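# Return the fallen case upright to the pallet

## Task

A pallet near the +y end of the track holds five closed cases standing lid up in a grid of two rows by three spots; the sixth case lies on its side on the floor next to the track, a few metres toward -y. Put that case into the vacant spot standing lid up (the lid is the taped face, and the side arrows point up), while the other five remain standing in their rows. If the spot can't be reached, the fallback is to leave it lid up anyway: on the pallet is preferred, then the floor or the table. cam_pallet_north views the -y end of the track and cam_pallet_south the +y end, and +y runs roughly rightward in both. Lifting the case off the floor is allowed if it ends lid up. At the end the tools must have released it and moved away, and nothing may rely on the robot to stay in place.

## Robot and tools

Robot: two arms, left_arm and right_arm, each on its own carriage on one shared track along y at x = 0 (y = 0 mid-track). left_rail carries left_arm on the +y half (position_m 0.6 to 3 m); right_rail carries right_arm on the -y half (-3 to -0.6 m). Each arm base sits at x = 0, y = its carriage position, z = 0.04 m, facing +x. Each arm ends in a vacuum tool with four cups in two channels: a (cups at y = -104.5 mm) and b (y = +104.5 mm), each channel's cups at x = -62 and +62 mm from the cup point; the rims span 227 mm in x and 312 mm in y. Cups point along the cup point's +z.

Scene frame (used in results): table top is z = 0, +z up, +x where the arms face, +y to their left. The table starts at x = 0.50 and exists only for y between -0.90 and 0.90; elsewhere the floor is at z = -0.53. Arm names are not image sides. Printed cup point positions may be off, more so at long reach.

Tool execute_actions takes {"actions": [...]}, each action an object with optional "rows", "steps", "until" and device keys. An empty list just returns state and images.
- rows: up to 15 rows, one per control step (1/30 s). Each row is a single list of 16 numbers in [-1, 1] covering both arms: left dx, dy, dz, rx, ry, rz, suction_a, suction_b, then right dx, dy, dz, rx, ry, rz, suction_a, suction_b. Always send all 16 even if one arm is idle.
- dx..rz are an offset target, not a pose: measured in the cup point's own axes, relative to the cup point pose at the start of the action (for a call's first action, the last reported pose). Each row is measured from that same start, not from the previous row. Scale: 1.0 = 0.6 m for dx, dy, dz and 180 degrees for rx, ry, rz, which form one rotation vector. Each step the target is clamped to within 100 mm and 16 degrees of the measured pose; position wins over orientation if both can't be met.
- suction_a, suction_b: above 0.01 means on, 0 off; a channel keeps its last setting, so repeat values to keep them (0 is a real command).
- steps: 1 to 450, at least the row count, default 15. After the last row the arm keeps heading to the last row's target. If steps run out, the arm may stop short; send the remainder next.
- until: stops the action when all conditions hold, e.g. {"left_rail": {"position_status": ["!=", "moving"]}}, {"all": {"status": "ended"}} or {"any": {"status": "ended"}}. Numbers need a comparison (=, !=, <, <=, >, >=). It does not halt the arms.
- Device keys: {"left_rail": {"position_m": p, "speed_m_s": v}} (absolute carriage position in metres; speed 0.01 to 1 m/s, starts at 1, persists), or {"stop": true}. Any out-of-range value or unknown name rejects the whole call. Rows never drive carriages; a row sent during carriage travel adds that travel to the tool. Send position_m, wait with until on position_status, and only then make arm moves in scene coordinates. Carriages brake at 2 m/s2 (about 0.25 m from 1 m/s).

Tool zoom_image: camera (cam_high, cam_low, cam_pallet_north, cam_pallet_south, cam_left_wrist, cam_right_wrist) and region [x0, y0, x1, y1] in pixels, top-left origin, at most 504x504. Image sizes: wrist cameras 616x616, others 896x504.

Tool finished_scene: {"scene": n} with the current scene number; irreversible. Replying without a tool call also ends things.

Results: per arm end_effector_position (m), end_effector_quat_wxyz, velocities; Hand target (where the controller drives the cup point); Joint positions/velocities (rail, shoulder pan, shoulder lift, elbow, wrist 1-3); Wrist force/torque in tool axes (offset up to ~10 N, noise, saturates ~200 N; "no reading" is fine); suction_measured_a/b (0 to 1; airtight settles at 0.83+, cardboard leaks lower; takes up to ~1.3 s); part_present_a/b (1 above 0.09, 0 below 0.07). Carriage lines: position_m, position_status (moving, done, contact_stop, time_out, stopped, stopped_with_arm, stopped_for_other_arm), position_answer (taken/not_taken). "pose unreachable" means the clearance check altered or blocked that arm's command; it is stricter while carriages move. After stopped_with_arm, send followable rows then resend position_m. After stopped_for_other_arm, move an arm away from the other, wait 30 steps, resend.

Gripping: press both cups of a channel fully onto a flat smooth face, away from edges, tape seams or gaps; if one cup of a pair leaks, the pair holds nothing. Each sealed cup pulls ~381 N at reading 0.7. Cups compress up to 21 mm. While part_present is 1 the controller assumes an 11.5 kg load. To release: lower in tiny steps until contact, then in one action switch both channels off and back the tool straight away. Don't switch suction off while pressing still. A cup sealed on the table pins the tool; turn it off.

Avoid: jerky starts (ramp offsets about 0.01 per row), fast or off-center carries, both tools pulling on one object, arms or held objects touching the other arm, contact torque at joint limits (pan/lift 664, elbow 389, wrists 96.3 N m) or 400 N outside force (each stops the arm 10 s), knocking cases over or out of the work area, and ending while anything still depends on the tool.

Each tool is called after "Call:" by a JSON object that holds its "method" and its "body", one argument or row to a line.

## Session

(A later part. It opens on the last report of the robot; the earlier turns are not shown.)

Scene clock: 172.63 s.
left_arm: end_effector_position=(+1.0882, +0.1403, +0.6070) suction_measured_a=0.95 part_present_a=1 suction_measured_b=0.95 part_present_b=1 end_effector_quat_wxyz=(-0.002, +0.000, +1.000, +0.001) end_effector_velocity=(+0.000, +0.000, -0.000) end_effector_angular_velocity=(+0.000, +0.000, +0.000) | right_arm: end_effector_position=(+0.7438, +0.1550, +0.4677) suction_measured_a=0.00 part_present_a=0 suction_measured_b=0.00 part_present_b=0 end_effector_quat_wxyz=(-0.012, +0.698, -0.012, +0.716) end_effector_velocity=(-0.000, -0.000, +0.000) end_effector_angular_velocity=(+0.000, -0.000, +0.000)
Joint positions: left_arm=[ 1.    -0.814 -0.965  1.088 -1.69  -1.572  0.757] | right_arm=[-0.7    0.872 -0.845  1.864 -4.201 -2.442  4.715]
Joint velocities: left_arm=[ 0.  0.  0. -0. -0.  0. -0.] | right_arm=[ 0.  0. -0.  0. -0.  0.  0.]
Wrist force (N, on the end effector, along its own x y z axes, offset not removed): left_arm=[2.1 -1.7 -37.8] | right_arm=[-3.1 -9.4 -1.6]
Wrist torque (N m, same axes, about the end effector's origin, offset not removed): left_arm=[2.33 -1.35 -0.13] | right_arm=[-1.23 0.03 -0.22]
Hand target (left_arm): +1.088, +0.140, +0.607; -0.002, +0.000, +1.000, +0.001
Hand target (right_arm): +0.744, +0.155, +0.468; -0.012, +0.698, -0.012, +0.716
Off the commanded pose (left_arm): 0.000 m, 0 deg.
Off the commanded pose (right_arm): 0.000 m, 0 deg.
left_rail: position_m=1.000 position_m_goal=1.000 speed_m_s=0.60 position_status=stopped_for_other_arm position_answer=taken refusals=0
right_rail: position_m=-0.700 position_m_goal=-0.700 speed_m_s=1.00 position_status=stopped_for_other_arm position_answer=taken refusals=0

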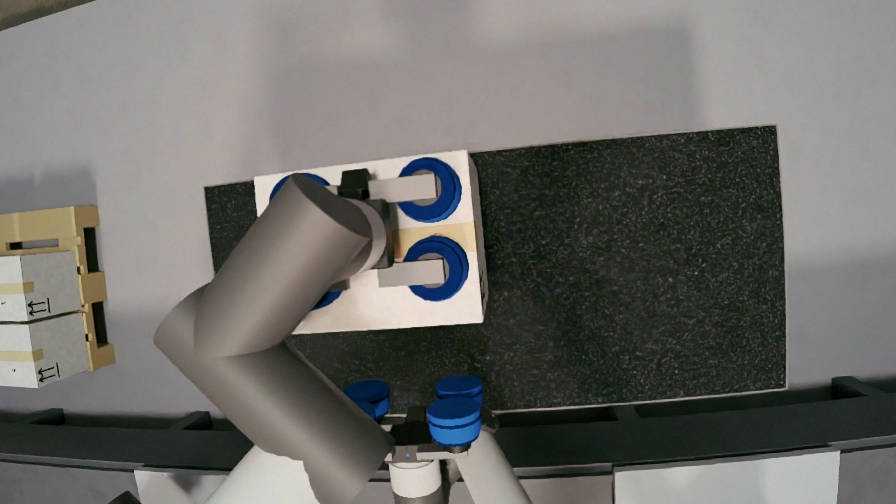

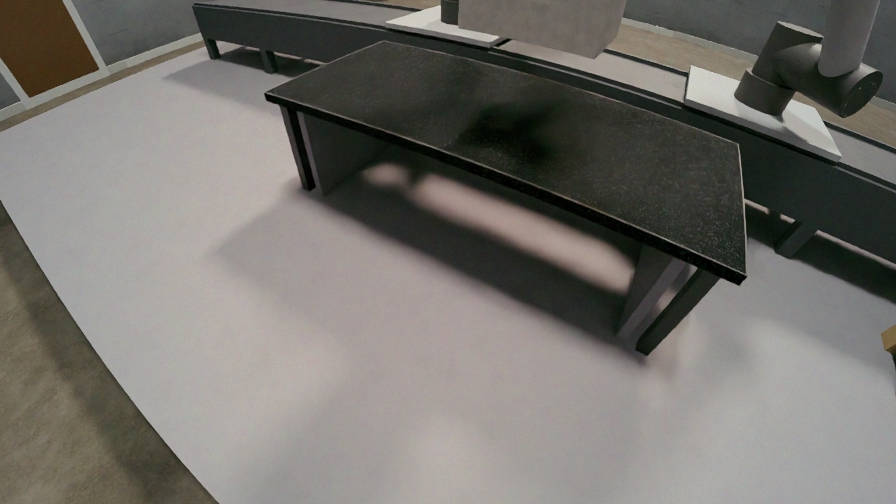

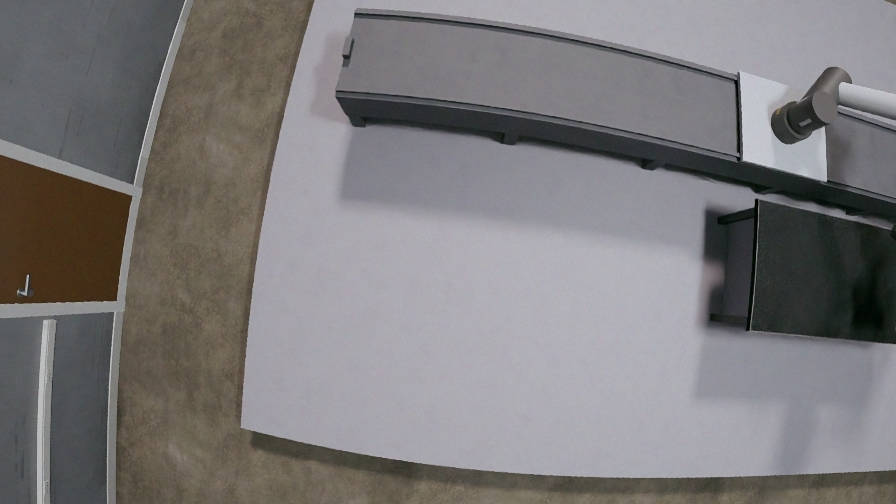

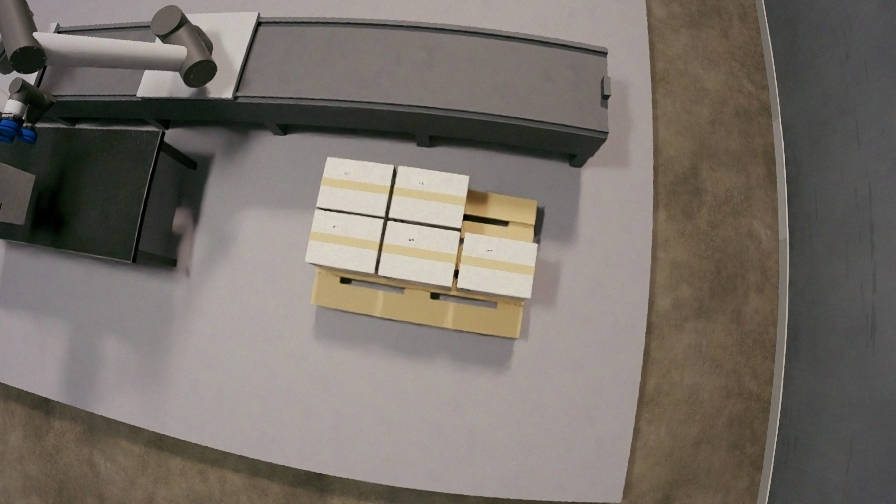

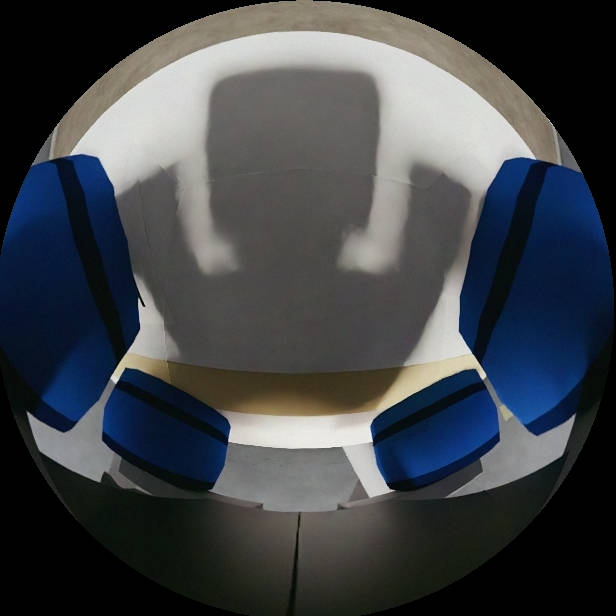

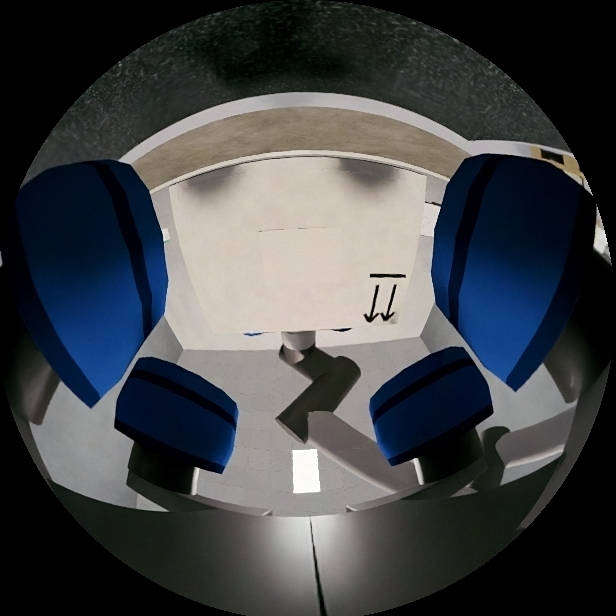

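Move left toward +y by arm, right toward -y (tool +y = world -y).

Call:
{"method": "execute_actions", "body": {
  "actions": [
    {"rows":[[0,0.03,0,0,0,0,1,1,0,0.05,0,0,0,0,0,0],[0,0.07,0,0,0,0,1,1,0,0.12,0,0,0,0,0,0],[0,0.12,0,0,0,0,1,1,0,0.2,0,0,0,0,0,0],[0,0.17,0,0,0,0,1,1,0,0.28,0,0,0,0,0,0],[0,0.22,0,0,0,0,1,1,0,0.36,0,0,0,0,0,0],[0,0.27,0,0,0,0,1,1,0,0.44,0,0,0,0,0,0],[0,0.33,0,0,0,0,1,1,0,0.5,0,0,0,0,0,0],[0,0.4,0,0,0,0,1,1,0,0.5,0,0,0,0,0,0]],"steps":75},
    {"steps":30},
    {"right_rail":{"position_m":-1.8,"speed_m_s":1.0},"left_rail":{"position_m":2.6,"speed_m_s":0.6},"steps":150,"until":{"left_rail":{"position_status":["!=","moving"]}}}
  ]
}}

Scene clock: 185.23 s.
left_arm: end_effector_position=(+1.0885, +1.9803, +0.6078) suction_measured_a=0.95 part_present_a=1 suction_measured_b=0.95 part_present_b=1 end_effector_quat_wxyz=(-0.001, +0.000, +1.000, +0.001) end_effector_velocity=(-0.001, -0.004, +0.001) end_effector_angular_velocity=(-0.005, -0.000, -0.002) | right_arm: end_effector_position=(+0.7441, -1.2449, +0.4578) suction_measured_a=0.00 part_present_a=0 suction_measured_b=0.00 part_present_b=0 end_effector_quat_wxyz=(-0.012, +0.697, -0.012, +0.716) end_effector_velocity=(-0.000, +0.000, +0.000) end_effector_angular_velocity=(-0.000, +0.000, +0.000)
Joint positions: left_arm=[ 2.6   -0.679 -1.131  1.352 -1.788 -1.571  0.892] | right_arm=[-1.8    0.6   -0.973  2.252 -4.453 -2.17   4.728]
Joint velocities: left_arm=[ 0.    -0.002 -0.     0.    -0.003 -0.004  0.   ] | right_arm=[ 0.  0. -0.  0.  0. -0.  0.]
Wrist force (N, on the end effector, along its own x y z axes, offset not removed): left_arm=[-1.8 4.1 -40.9] | right_arm=[-4.7 -7.9 0.1]
Wrist torque (N m, same axes, about the end effector's origin, offset not removed): left_arm=[1.98 -1.21 0.08] | right_arm=[-1.29 0.24 -0.27]
Hand target (left_arm): +1.089, +1.980, +0.608; -0.001, +0.000, +1.000, +0.001
Hand target (right_arm): +0.744, -1.245, +0.458; -0.012, +0.697, -0.012, +0.716
Off the commanded pose (left_arm): 0.000 m, 0 deg.
Off the commanded pose (right_arm): 0.000 m, 0 deg.
left_rail: position_m=2.600 position_m_goal=2.600 speed_m_s=0.60 position_status=done position_answer=taken refusals=0
right_rail: position_m=-1.800 position_m_goal=-1.800 speed_m_s=1.00 position_status=done position_answer=taken refusals=0

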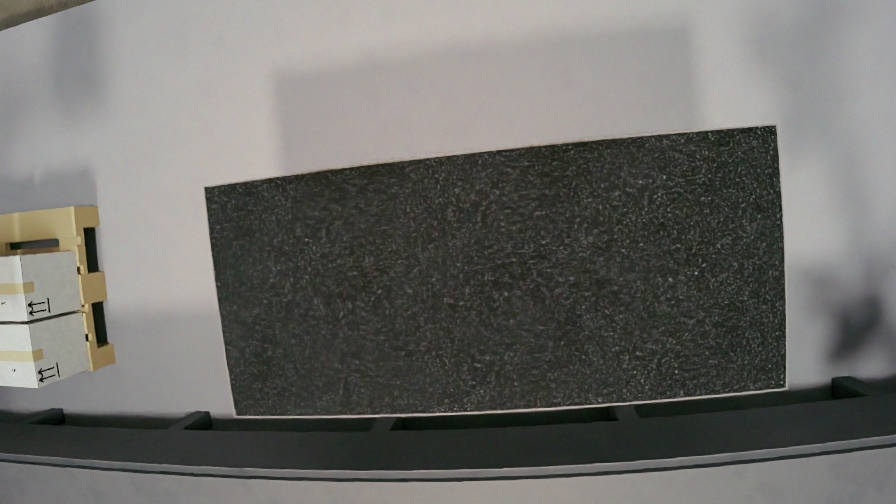

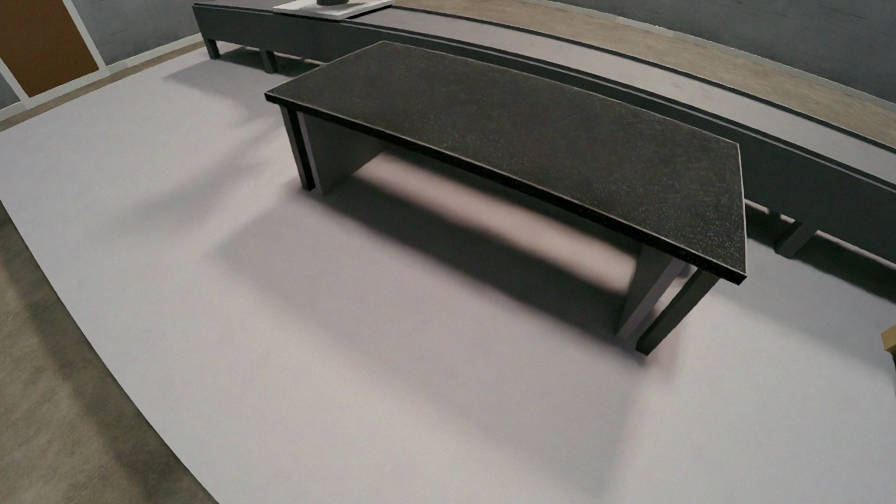

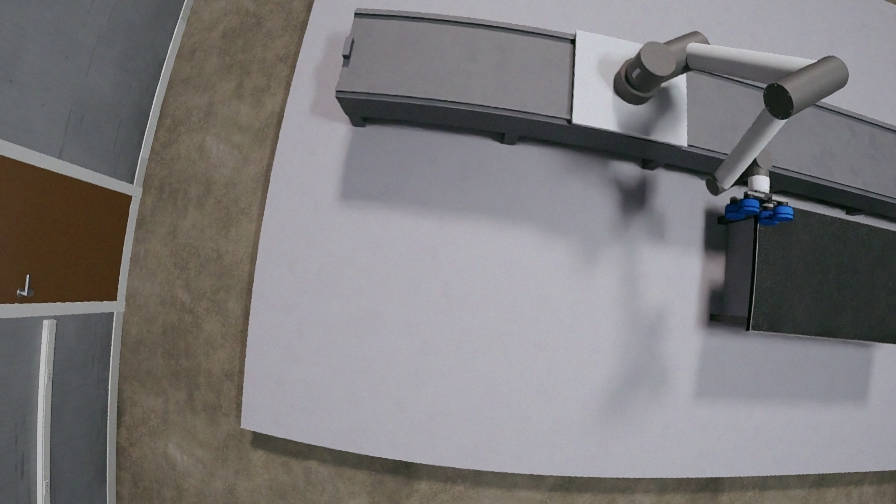

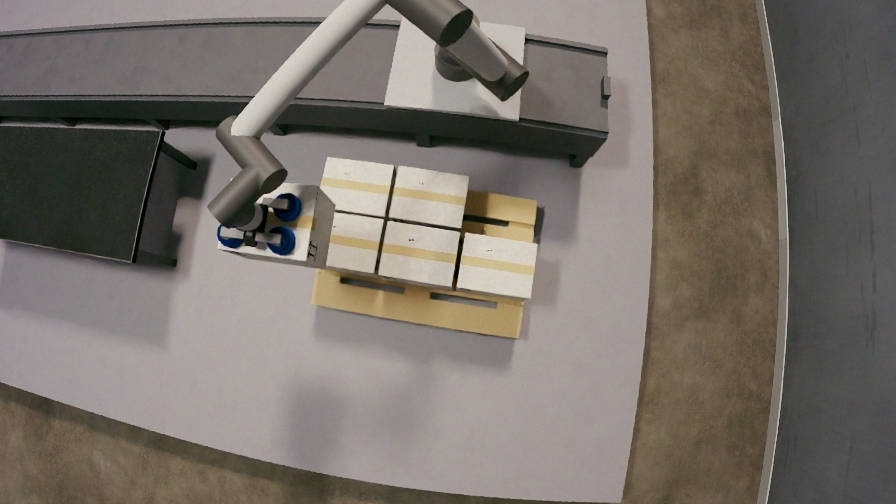

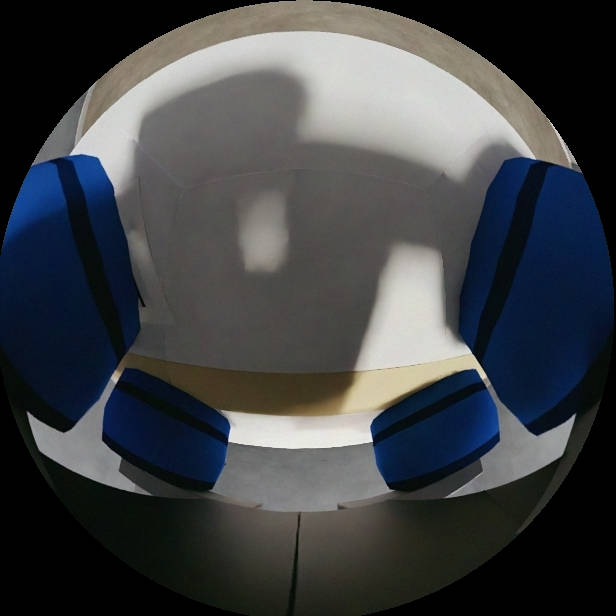

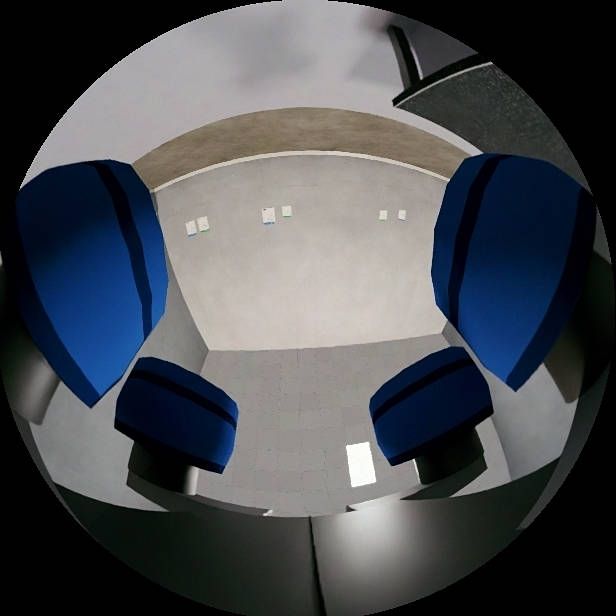

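Call:
{"method": "execute_actions", "body": {
  "actions": [
    {"rows":[[0.03,0.04,0.02,0,0,0,1,1,0,0,0,0,0,0,0,0],[0.07,0.1,0.04,0,0,0,1,1,0,0,0,0,0,0,0,0],[0.12,0.17,0.07,0,0,0,1,1,0,0,0,0,0,0,0,0],[0.18,0.26,0.1,0,0,0,1,1,0,0,0,0,0,0,0,0],[0.25,0.36,0.14,0,0,0,1,1,0,0,0,0,0,0,0,0],[0.32,0.46,0.18,0,0,0,1,1,0,0,0,0,0,0,0,0],[0.39,0.56,0.22,0,0,0,1,1,0,0,0,0,0,0,0,0],[0.46,0.66,0.26,0,0,0,1,1,0,0,0,0,0,0,0,0],[0.53,0.76,0.3,0,0,0,1,1,0,0,0,0,0,0,0,0],[0.61,0.9,0.4,0,0,0,1,1,0,0,0,0,0,0,0,0]],"steps":110,"left_rail":{"position_m":3.0,"speed_m_s":0.3}},
    {"steps":30}
  ]
}}

Scene clock: 200.63 s.
left_arm: end_effector_position=(+0.7227, +2.9212, +0.3705) suction_measured_a=0.95 part_present_a=1 suction_measured_b=0.95 part_present_b=1 end_effector_quat_wxyz=(-0.001, +0.000, +1.000, +0.001) end_effector_velocity=(-0.000, +0.000, -0.000) end_effector_angular_velocity=(+0.000, +0.000, +0.000) | right_arm: end_effector_position=(+0.7441, -1.2449, +0.4578) suction_measured_a=0.00 part_present_a=0 suction_measured_b=0.00 part_present_b=0 end_effector_quat_wxyz=(-0.012, +0.697, -0.012, +0.716) end_effector_velocity=(+0.000, -0.000, +0.000) end_effector_angular_velocity=(+0.000, -0.000, +0.000)
Joint positions: left_arm=[ 3.    -0.389 -1.581  2.299 -2.285 -1.569  1.182] | right_arm=[-1.8    0.6   -0.973  2.252 -4.453 -2.17   4.728]
Joint velocities: left_arm=[ 0. -0. -0. -0.  0.  0. -0.] | right_arm=[ 0. -0. -0. -0. -0.  0. -0.]
Wrist force (N, on the end effector, along its own x y z axes, offset not removed): left_arm=[3.6 -0.4 -37.8] | right_arm=[-5.2 -4.5 1.1]
Wrist torque (N m, same axes, about the end effector's origin, offset not removed): left_arm=[2.49 -1.30 -0.06] | right_arm=[-0.64 0.48 -0.03]
Hand target (left_arm): +0.723, +2.921, +0.371; -0.001, +0.000, +1.000, +0.001
Hand target (right_arm): +0.744, -1.245, +0.458; -0.012, +0.697, -0.012, +0.716
Off the commanded pose (left_arm): 0.001 m, 0 deg.
Off the commanded pose (right_arm): 0.000 m, 0 deg.
left_rail: position_m=3.000 position_m_goal=3.000 speed_m_s=0.30 position_status=done position_answer=taken refusals=0
right_rail: position_m=-1.800 position_m_goal=-1.800 speed_m_s=1.00 position_status=done position_answer=taken refusals=0

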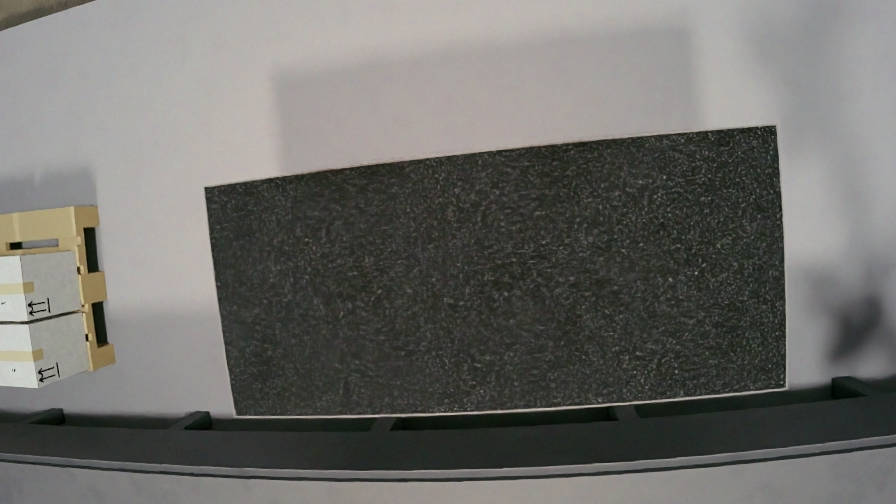

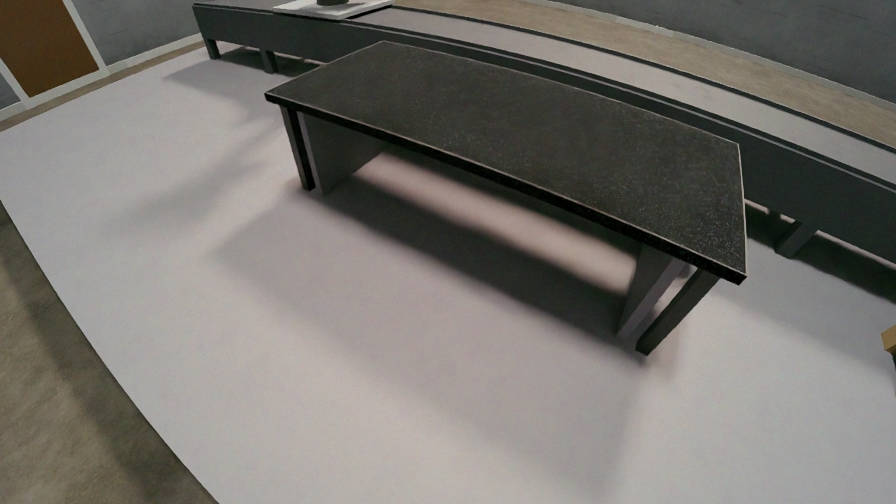

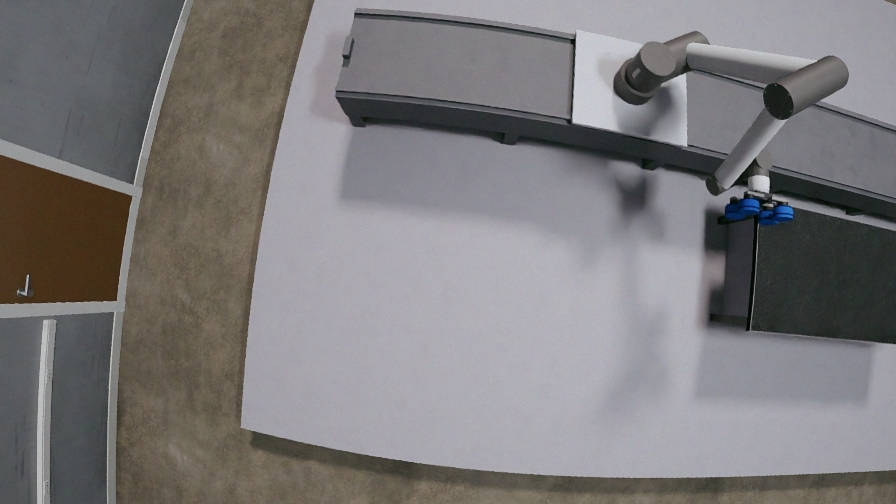

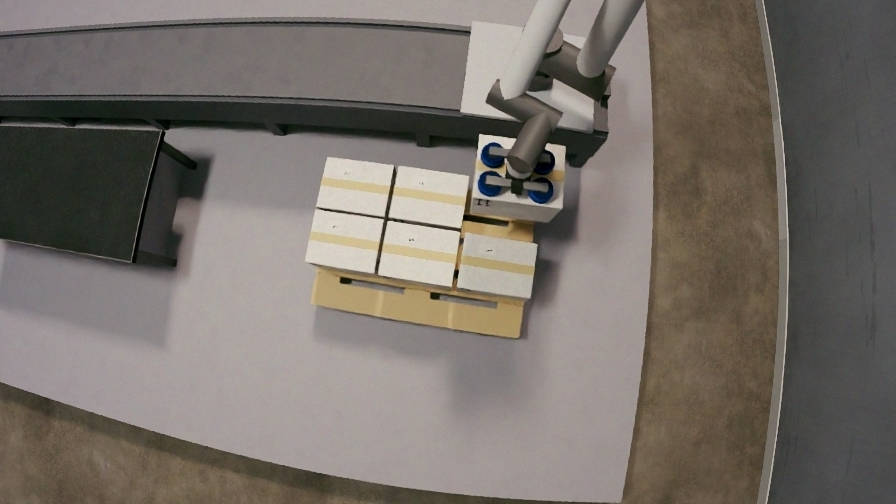

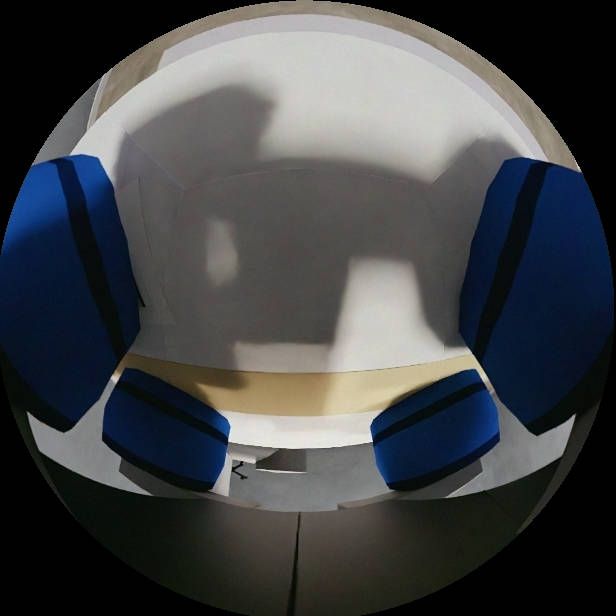

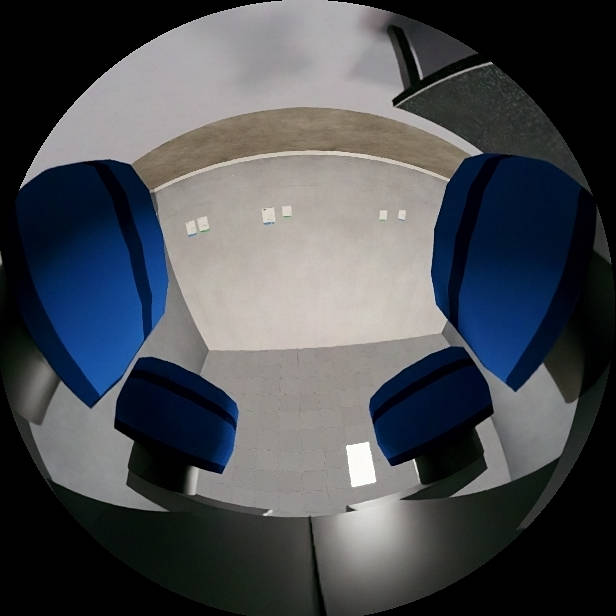

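Lower to z 0.18.

Call:
{"method": "execute_actions", "body": {
  "actions": [
    {"rows":[[0,0,0.03,0,0,0,1,1,0,0,0,0,0,0,0,0],[0,0,0.07,0,0,0,1,1,0,0,0,0,0,0,0,0],[0,0,0.12,0,0,0,1,1,0,0,0,0,0,0,0,0],[0,0,0.18,0,0,0,1,1,0,0,0,0,0,0,0,0],[0,0,0.25,0,0,0,1,1,0,0,0,0,0,0,0,0],[0,0,0.31,0,0,0,1,1,0,0,0,0,0,0,0,0]],"steps":60}
  ]
}}

Call:
{"method": "zoom_image", "body": {
  "camera": "cam_pallet_south",
  "region": [300,120,620,320]
}}

Scene clock: 207.40 s.
left_arm: end_effector_position=(+0.7223, +2.9219, +0.1844) suction_measured_a=0.95 part_present_a=1 suction_measured_b=0.95 part_present_b=1 end_effector_quat_wxyz=(-0.001, +0.000, +1.000, +0.001) end_effector_velocity=(-0.000, +0.000, -0.000) end_effector_angular_velocity=(+0.000, +0.000, +0.000) | right_arm: end_effector_position=(+0.7441, -1.2449, +0.4578) suction_measured_a=0.00 part_present_a=0 suction_measured_b=0.00 part_present_b=0 end_effector_quat_wxyz=(-0.012, +0.697, -0.012, +0.716) end_effector_velocity=(-0.000, -0.000, +0.000) end_effector_angular_velocity=(-0.000, -0.000, +0.000)
Joint positions: left_arm=[ 3.    -0.389 -1.342  2.421 -2.647 -1.569  1.182] | right_arm=[-1.8    0.6   -0.973  2.252 -4.453 -2.17   4.728]
Joint velocities: left_arm=[ 0. -0.  0.  0. -0.  0. -0.] | right_arm=[ 0.  0. -0.  0. -0. -0. -0.]
Wrist force (N, on the end effector, along its own x y z axes, offset not removed): left_arm=[2.4 1.7 -39.3] | right_arm=[-4.5 -7.0 3.7]
Wrist torque (N m, same axes, about the end effector's origin, offset not removed): left_arm=[2.80 -1.20 -0.10] | right_arm=[-1.04 0.26 -0.30]
Hand target (left_arm): +0.722, +2.922, +0.184; -0.001, +0.000, +1.000, +0.001
Hand target (right_arm): +0.744, -1.245, +0.458; -0.012, +0.697, -0.012, +0.716
Off the commanded pose (left_arm): 0.000 m, 0 deg.
Off the commanded pose (right_arm): 0.000 m, 0 deg.
left_rail: position_m=3.000 position_m_goal=3.000 speed_m_s=0.30 position_status=done position_answer=taken refusals=0
right_rail: position_m=-1.800 position_m_goal=-1.800 speed_m_s=1.00 position_status=done position_answer=taken refusals=0

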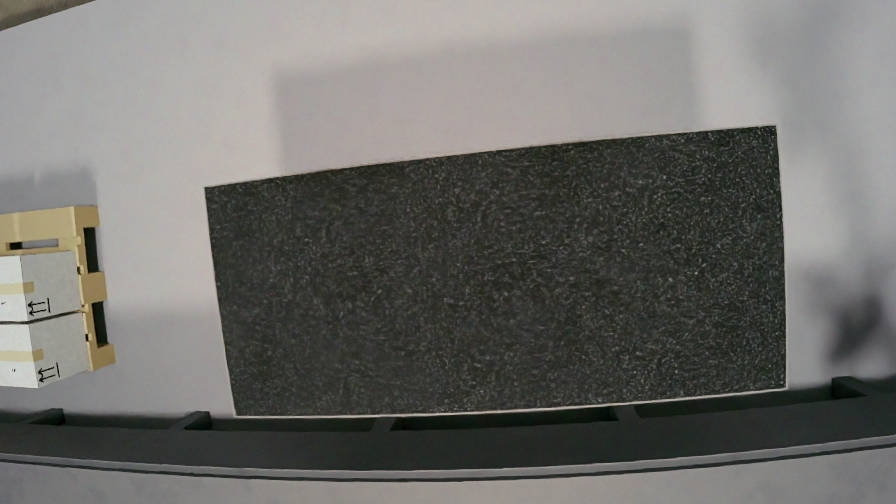

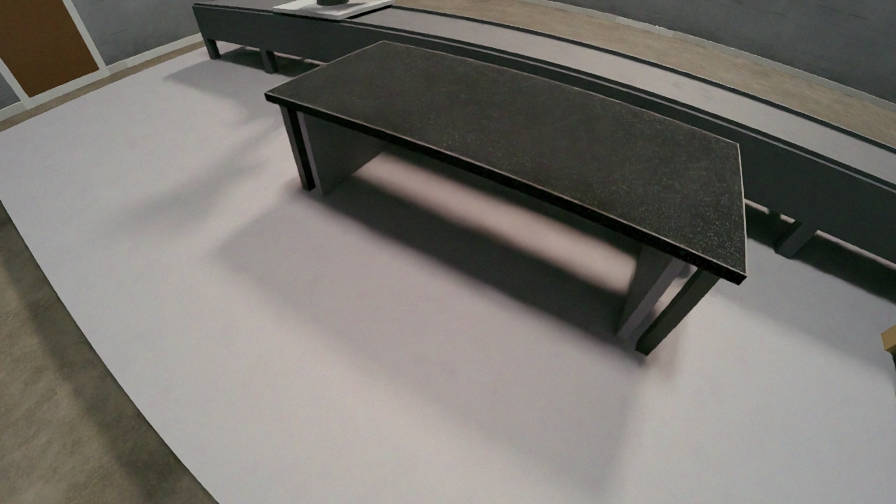

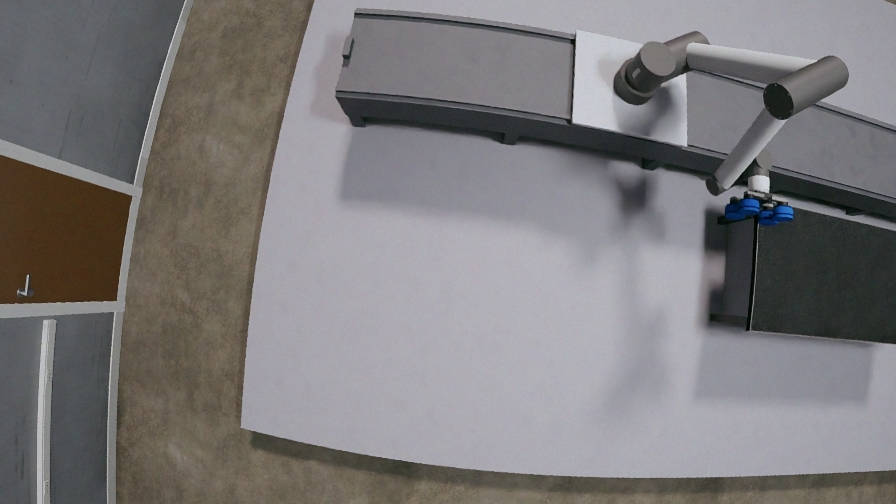

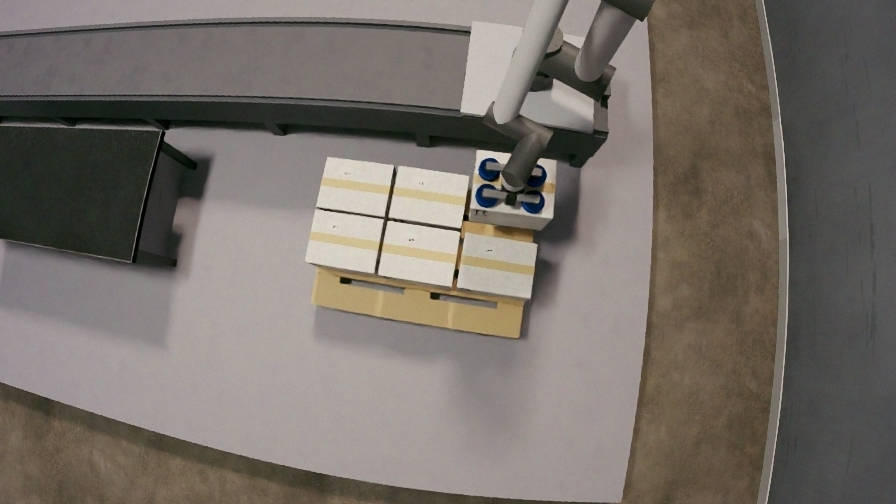

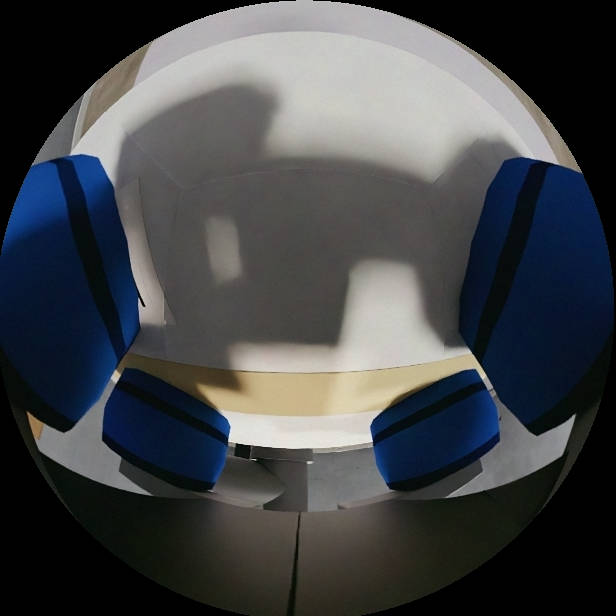

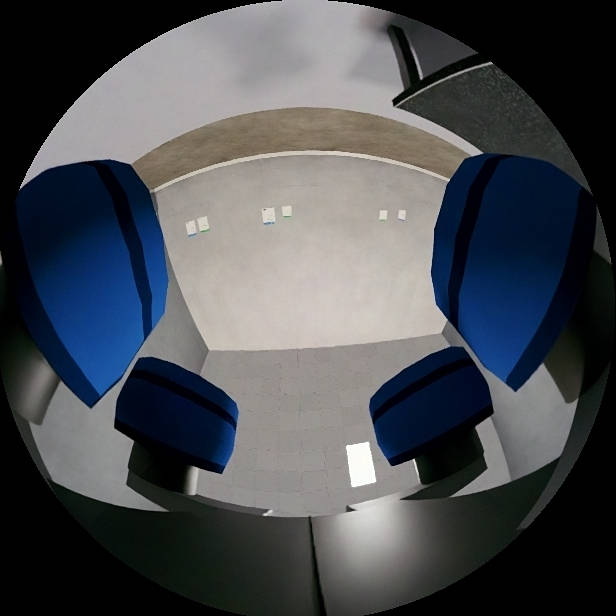

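Region (300, 120, 620, 320) of cam_pallet_south's 896x504 image, scaled by 1.575, with more detail than that image has; it fills the top 315 rows of this view, and the rest is white.

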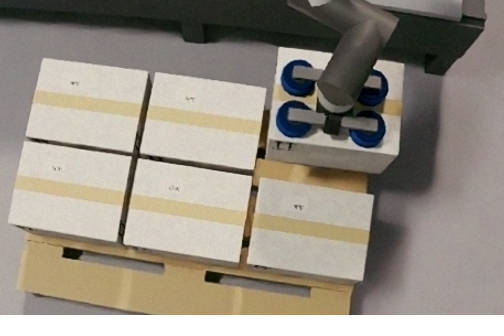

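Call:
{"method": "execute_actions", "body": {
  "actions": [
    {"rows":[[-0.03,-0.02,0,0,0,0.005,1,1,0,0,0,0,0,0,0,0],[-0.06,-0.045,0,0,0,0.01,1,1,0,0,0,0,0,0,0,0]],"steps":35},
    {"rows":[[0,0,0.03,0,0,0,1,1,0,0,0,0,0,0,0,0],[0,0,0.07,0,0,0,1,1,0,0,0,0,0,0,0,0],[0,0,0.12,0,0,0,1,1,0,0,0,0,0,0,0,0]],"steps":40}
  ]
}}

Call:
{"method": "zoom_image", "body": {
  "camera": "cam_pallet_south",
  "region": [300,120,620,320]
}}

Scene clock: 217.87 s.
left_arm: end_effector_position=(+0.7581, +2.8951, +0.1122) suction_measured_a=0.95 part_present_a=1 suction_measured_b=0.95 part_present_b=1 end_effector_quat_wxyz=(-0.001, +0.016, +1.000, +0.001) end_effector_velocity=(+0.000, -0.000, -0.000) end_effector_angular_velocity=(-0.000, -0.000, -0.000) | right_arm: end_effector_position=(+0.7441, -1.2449, +0.4578) suction_measured_a=0.00 part_present_a=0 suction_measured_b=0.00 part_present_b=0 end_effector_quat_wxyz=(-0.012, +0.697, -0.012, +0.716) end_effector_velocity=(-0.000, -0.000, +0.000) end_effector_angular_velocity=(+0.000, -0.000, -0.000)
Joint positions: left_arm=[ 3.    -0.404 -1.199  2.395 -2.764 -1.569  1.199] | right_arm=[-1.8    0.6   -0.973  2.252 -4.453 -2.17   4.728]
Joint velocities: left_arm=[ 0. -0.  0.  0. -0.  0.  0.] | right_arm=[ 0.  0. -0.  0.  0. -0.  0.]
Wrist force (N, on the end effector, along its own x y z axes, offset not removed): left_arm=[4.3 19.7 -42.0] | right_arm=[-2.5 -6.7 1.2]
Wrist torque (N m, same axes, about the end effector's origin, offset not removed): left_arm=[-0.84 -0.29 3.01] | right_arm=[-1.03 0.14 -0.19]
Hand target (left_arm): +0.758, +2.895, +0.112; -0.001, +0.016, +1.000, +0.001
Hand target (right_arm): +0.744, -1.245, +0.458; -0.012, +0.697, -0.012, +0.716
Off the commanded pose (left_arm): 0.000 m, 0 deg.
Off the commanded pose (right_arm): 0.000 m, 0 deg.
left_rail: position_m=3.000 position_m_goal=3.000 speed_m_s=0.30 position_status=done position_answer=taken refusals=0
right_rail: position_m=-1.800 position_m_goal=-1.800 speed_m_s=1.00 position_status=done position_answer=taken refusals=0

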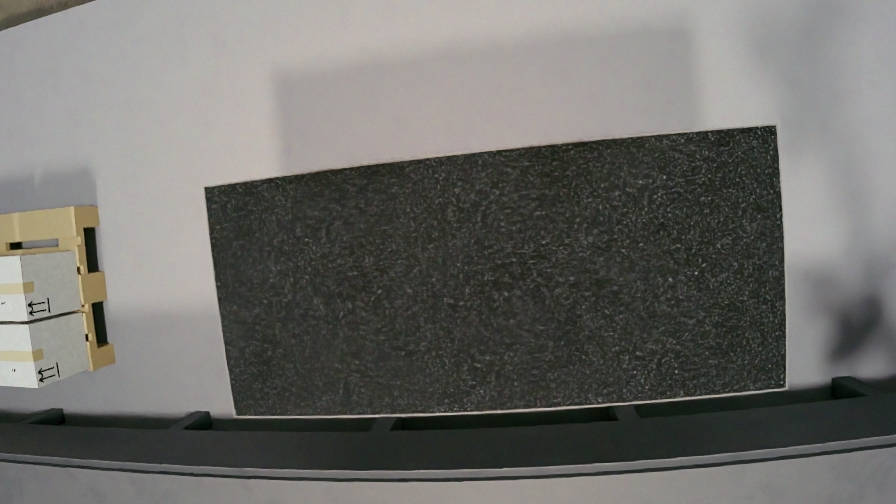

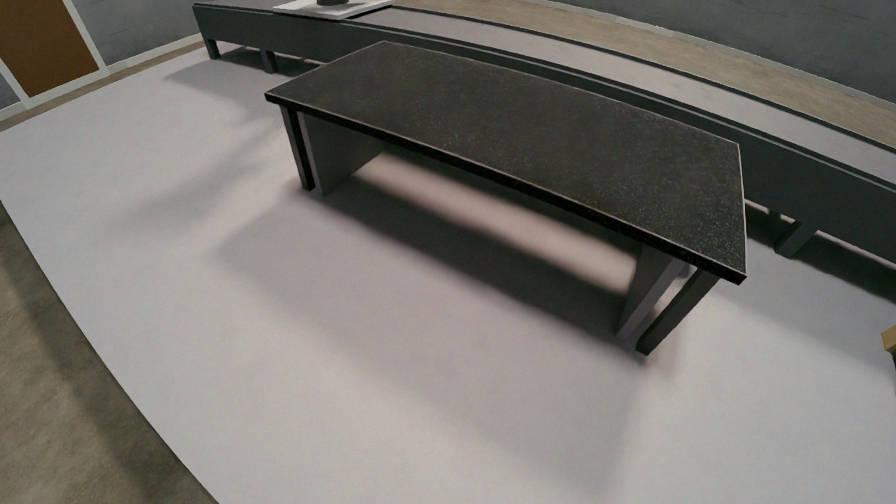

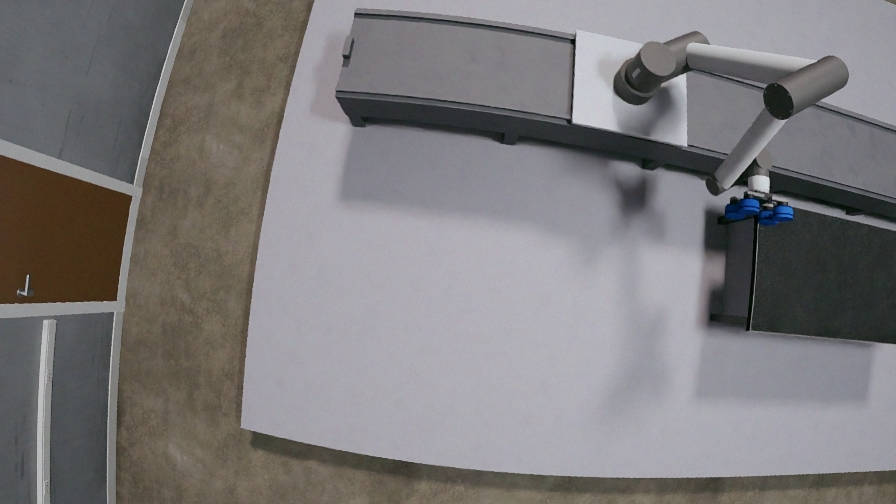

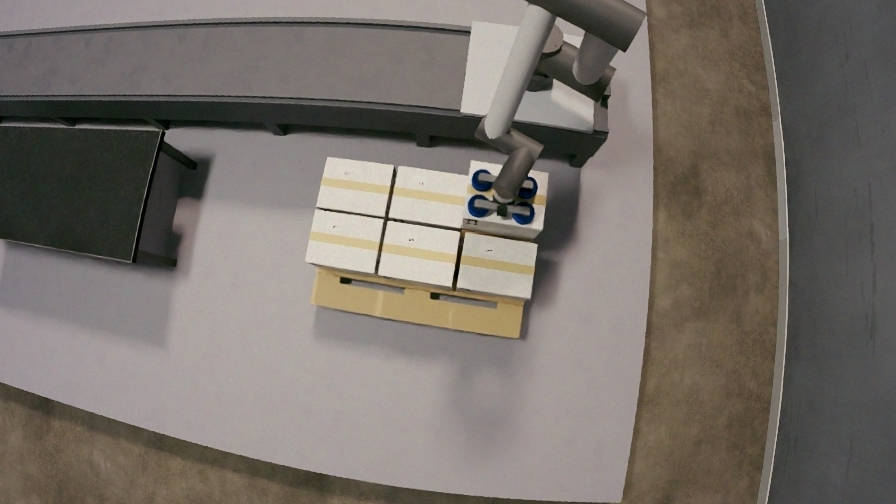

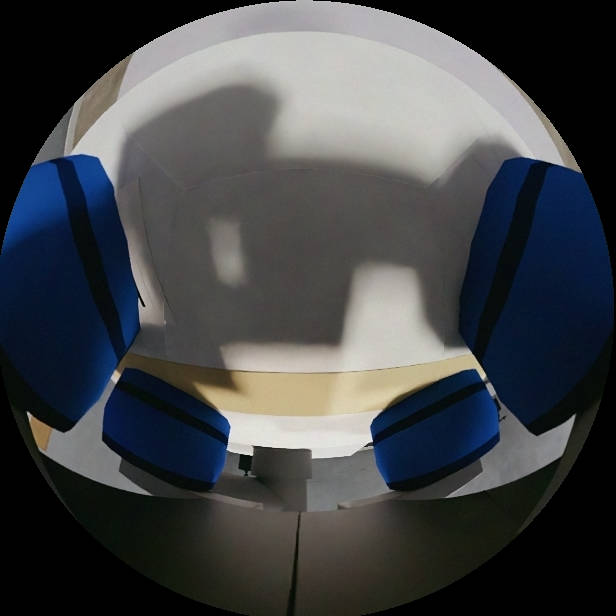

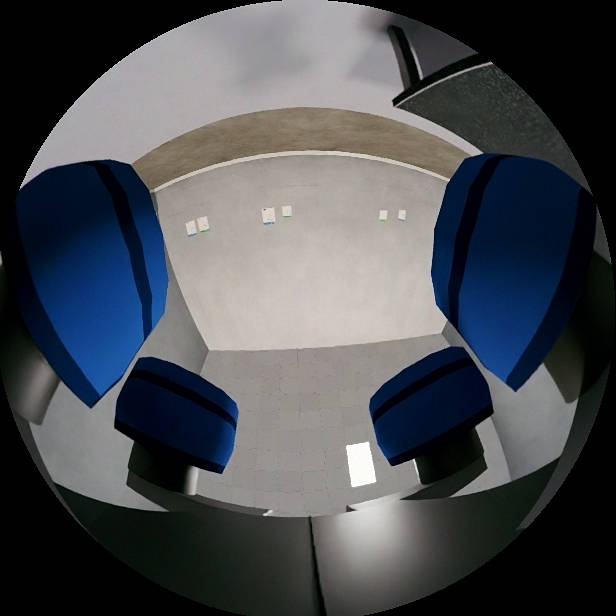

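Region (300, 120, 620, 320) of cam_pallet_south's 896x504 image, scaled by 1.575, with more detail than that image has; it fills the top 315 rows of this view, and the rest is white.

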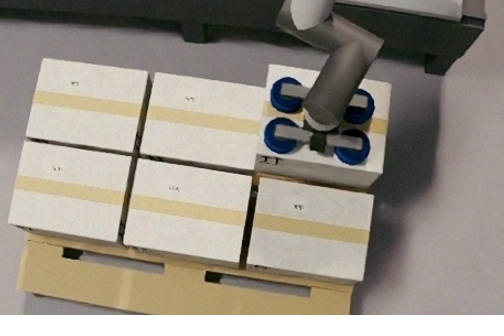

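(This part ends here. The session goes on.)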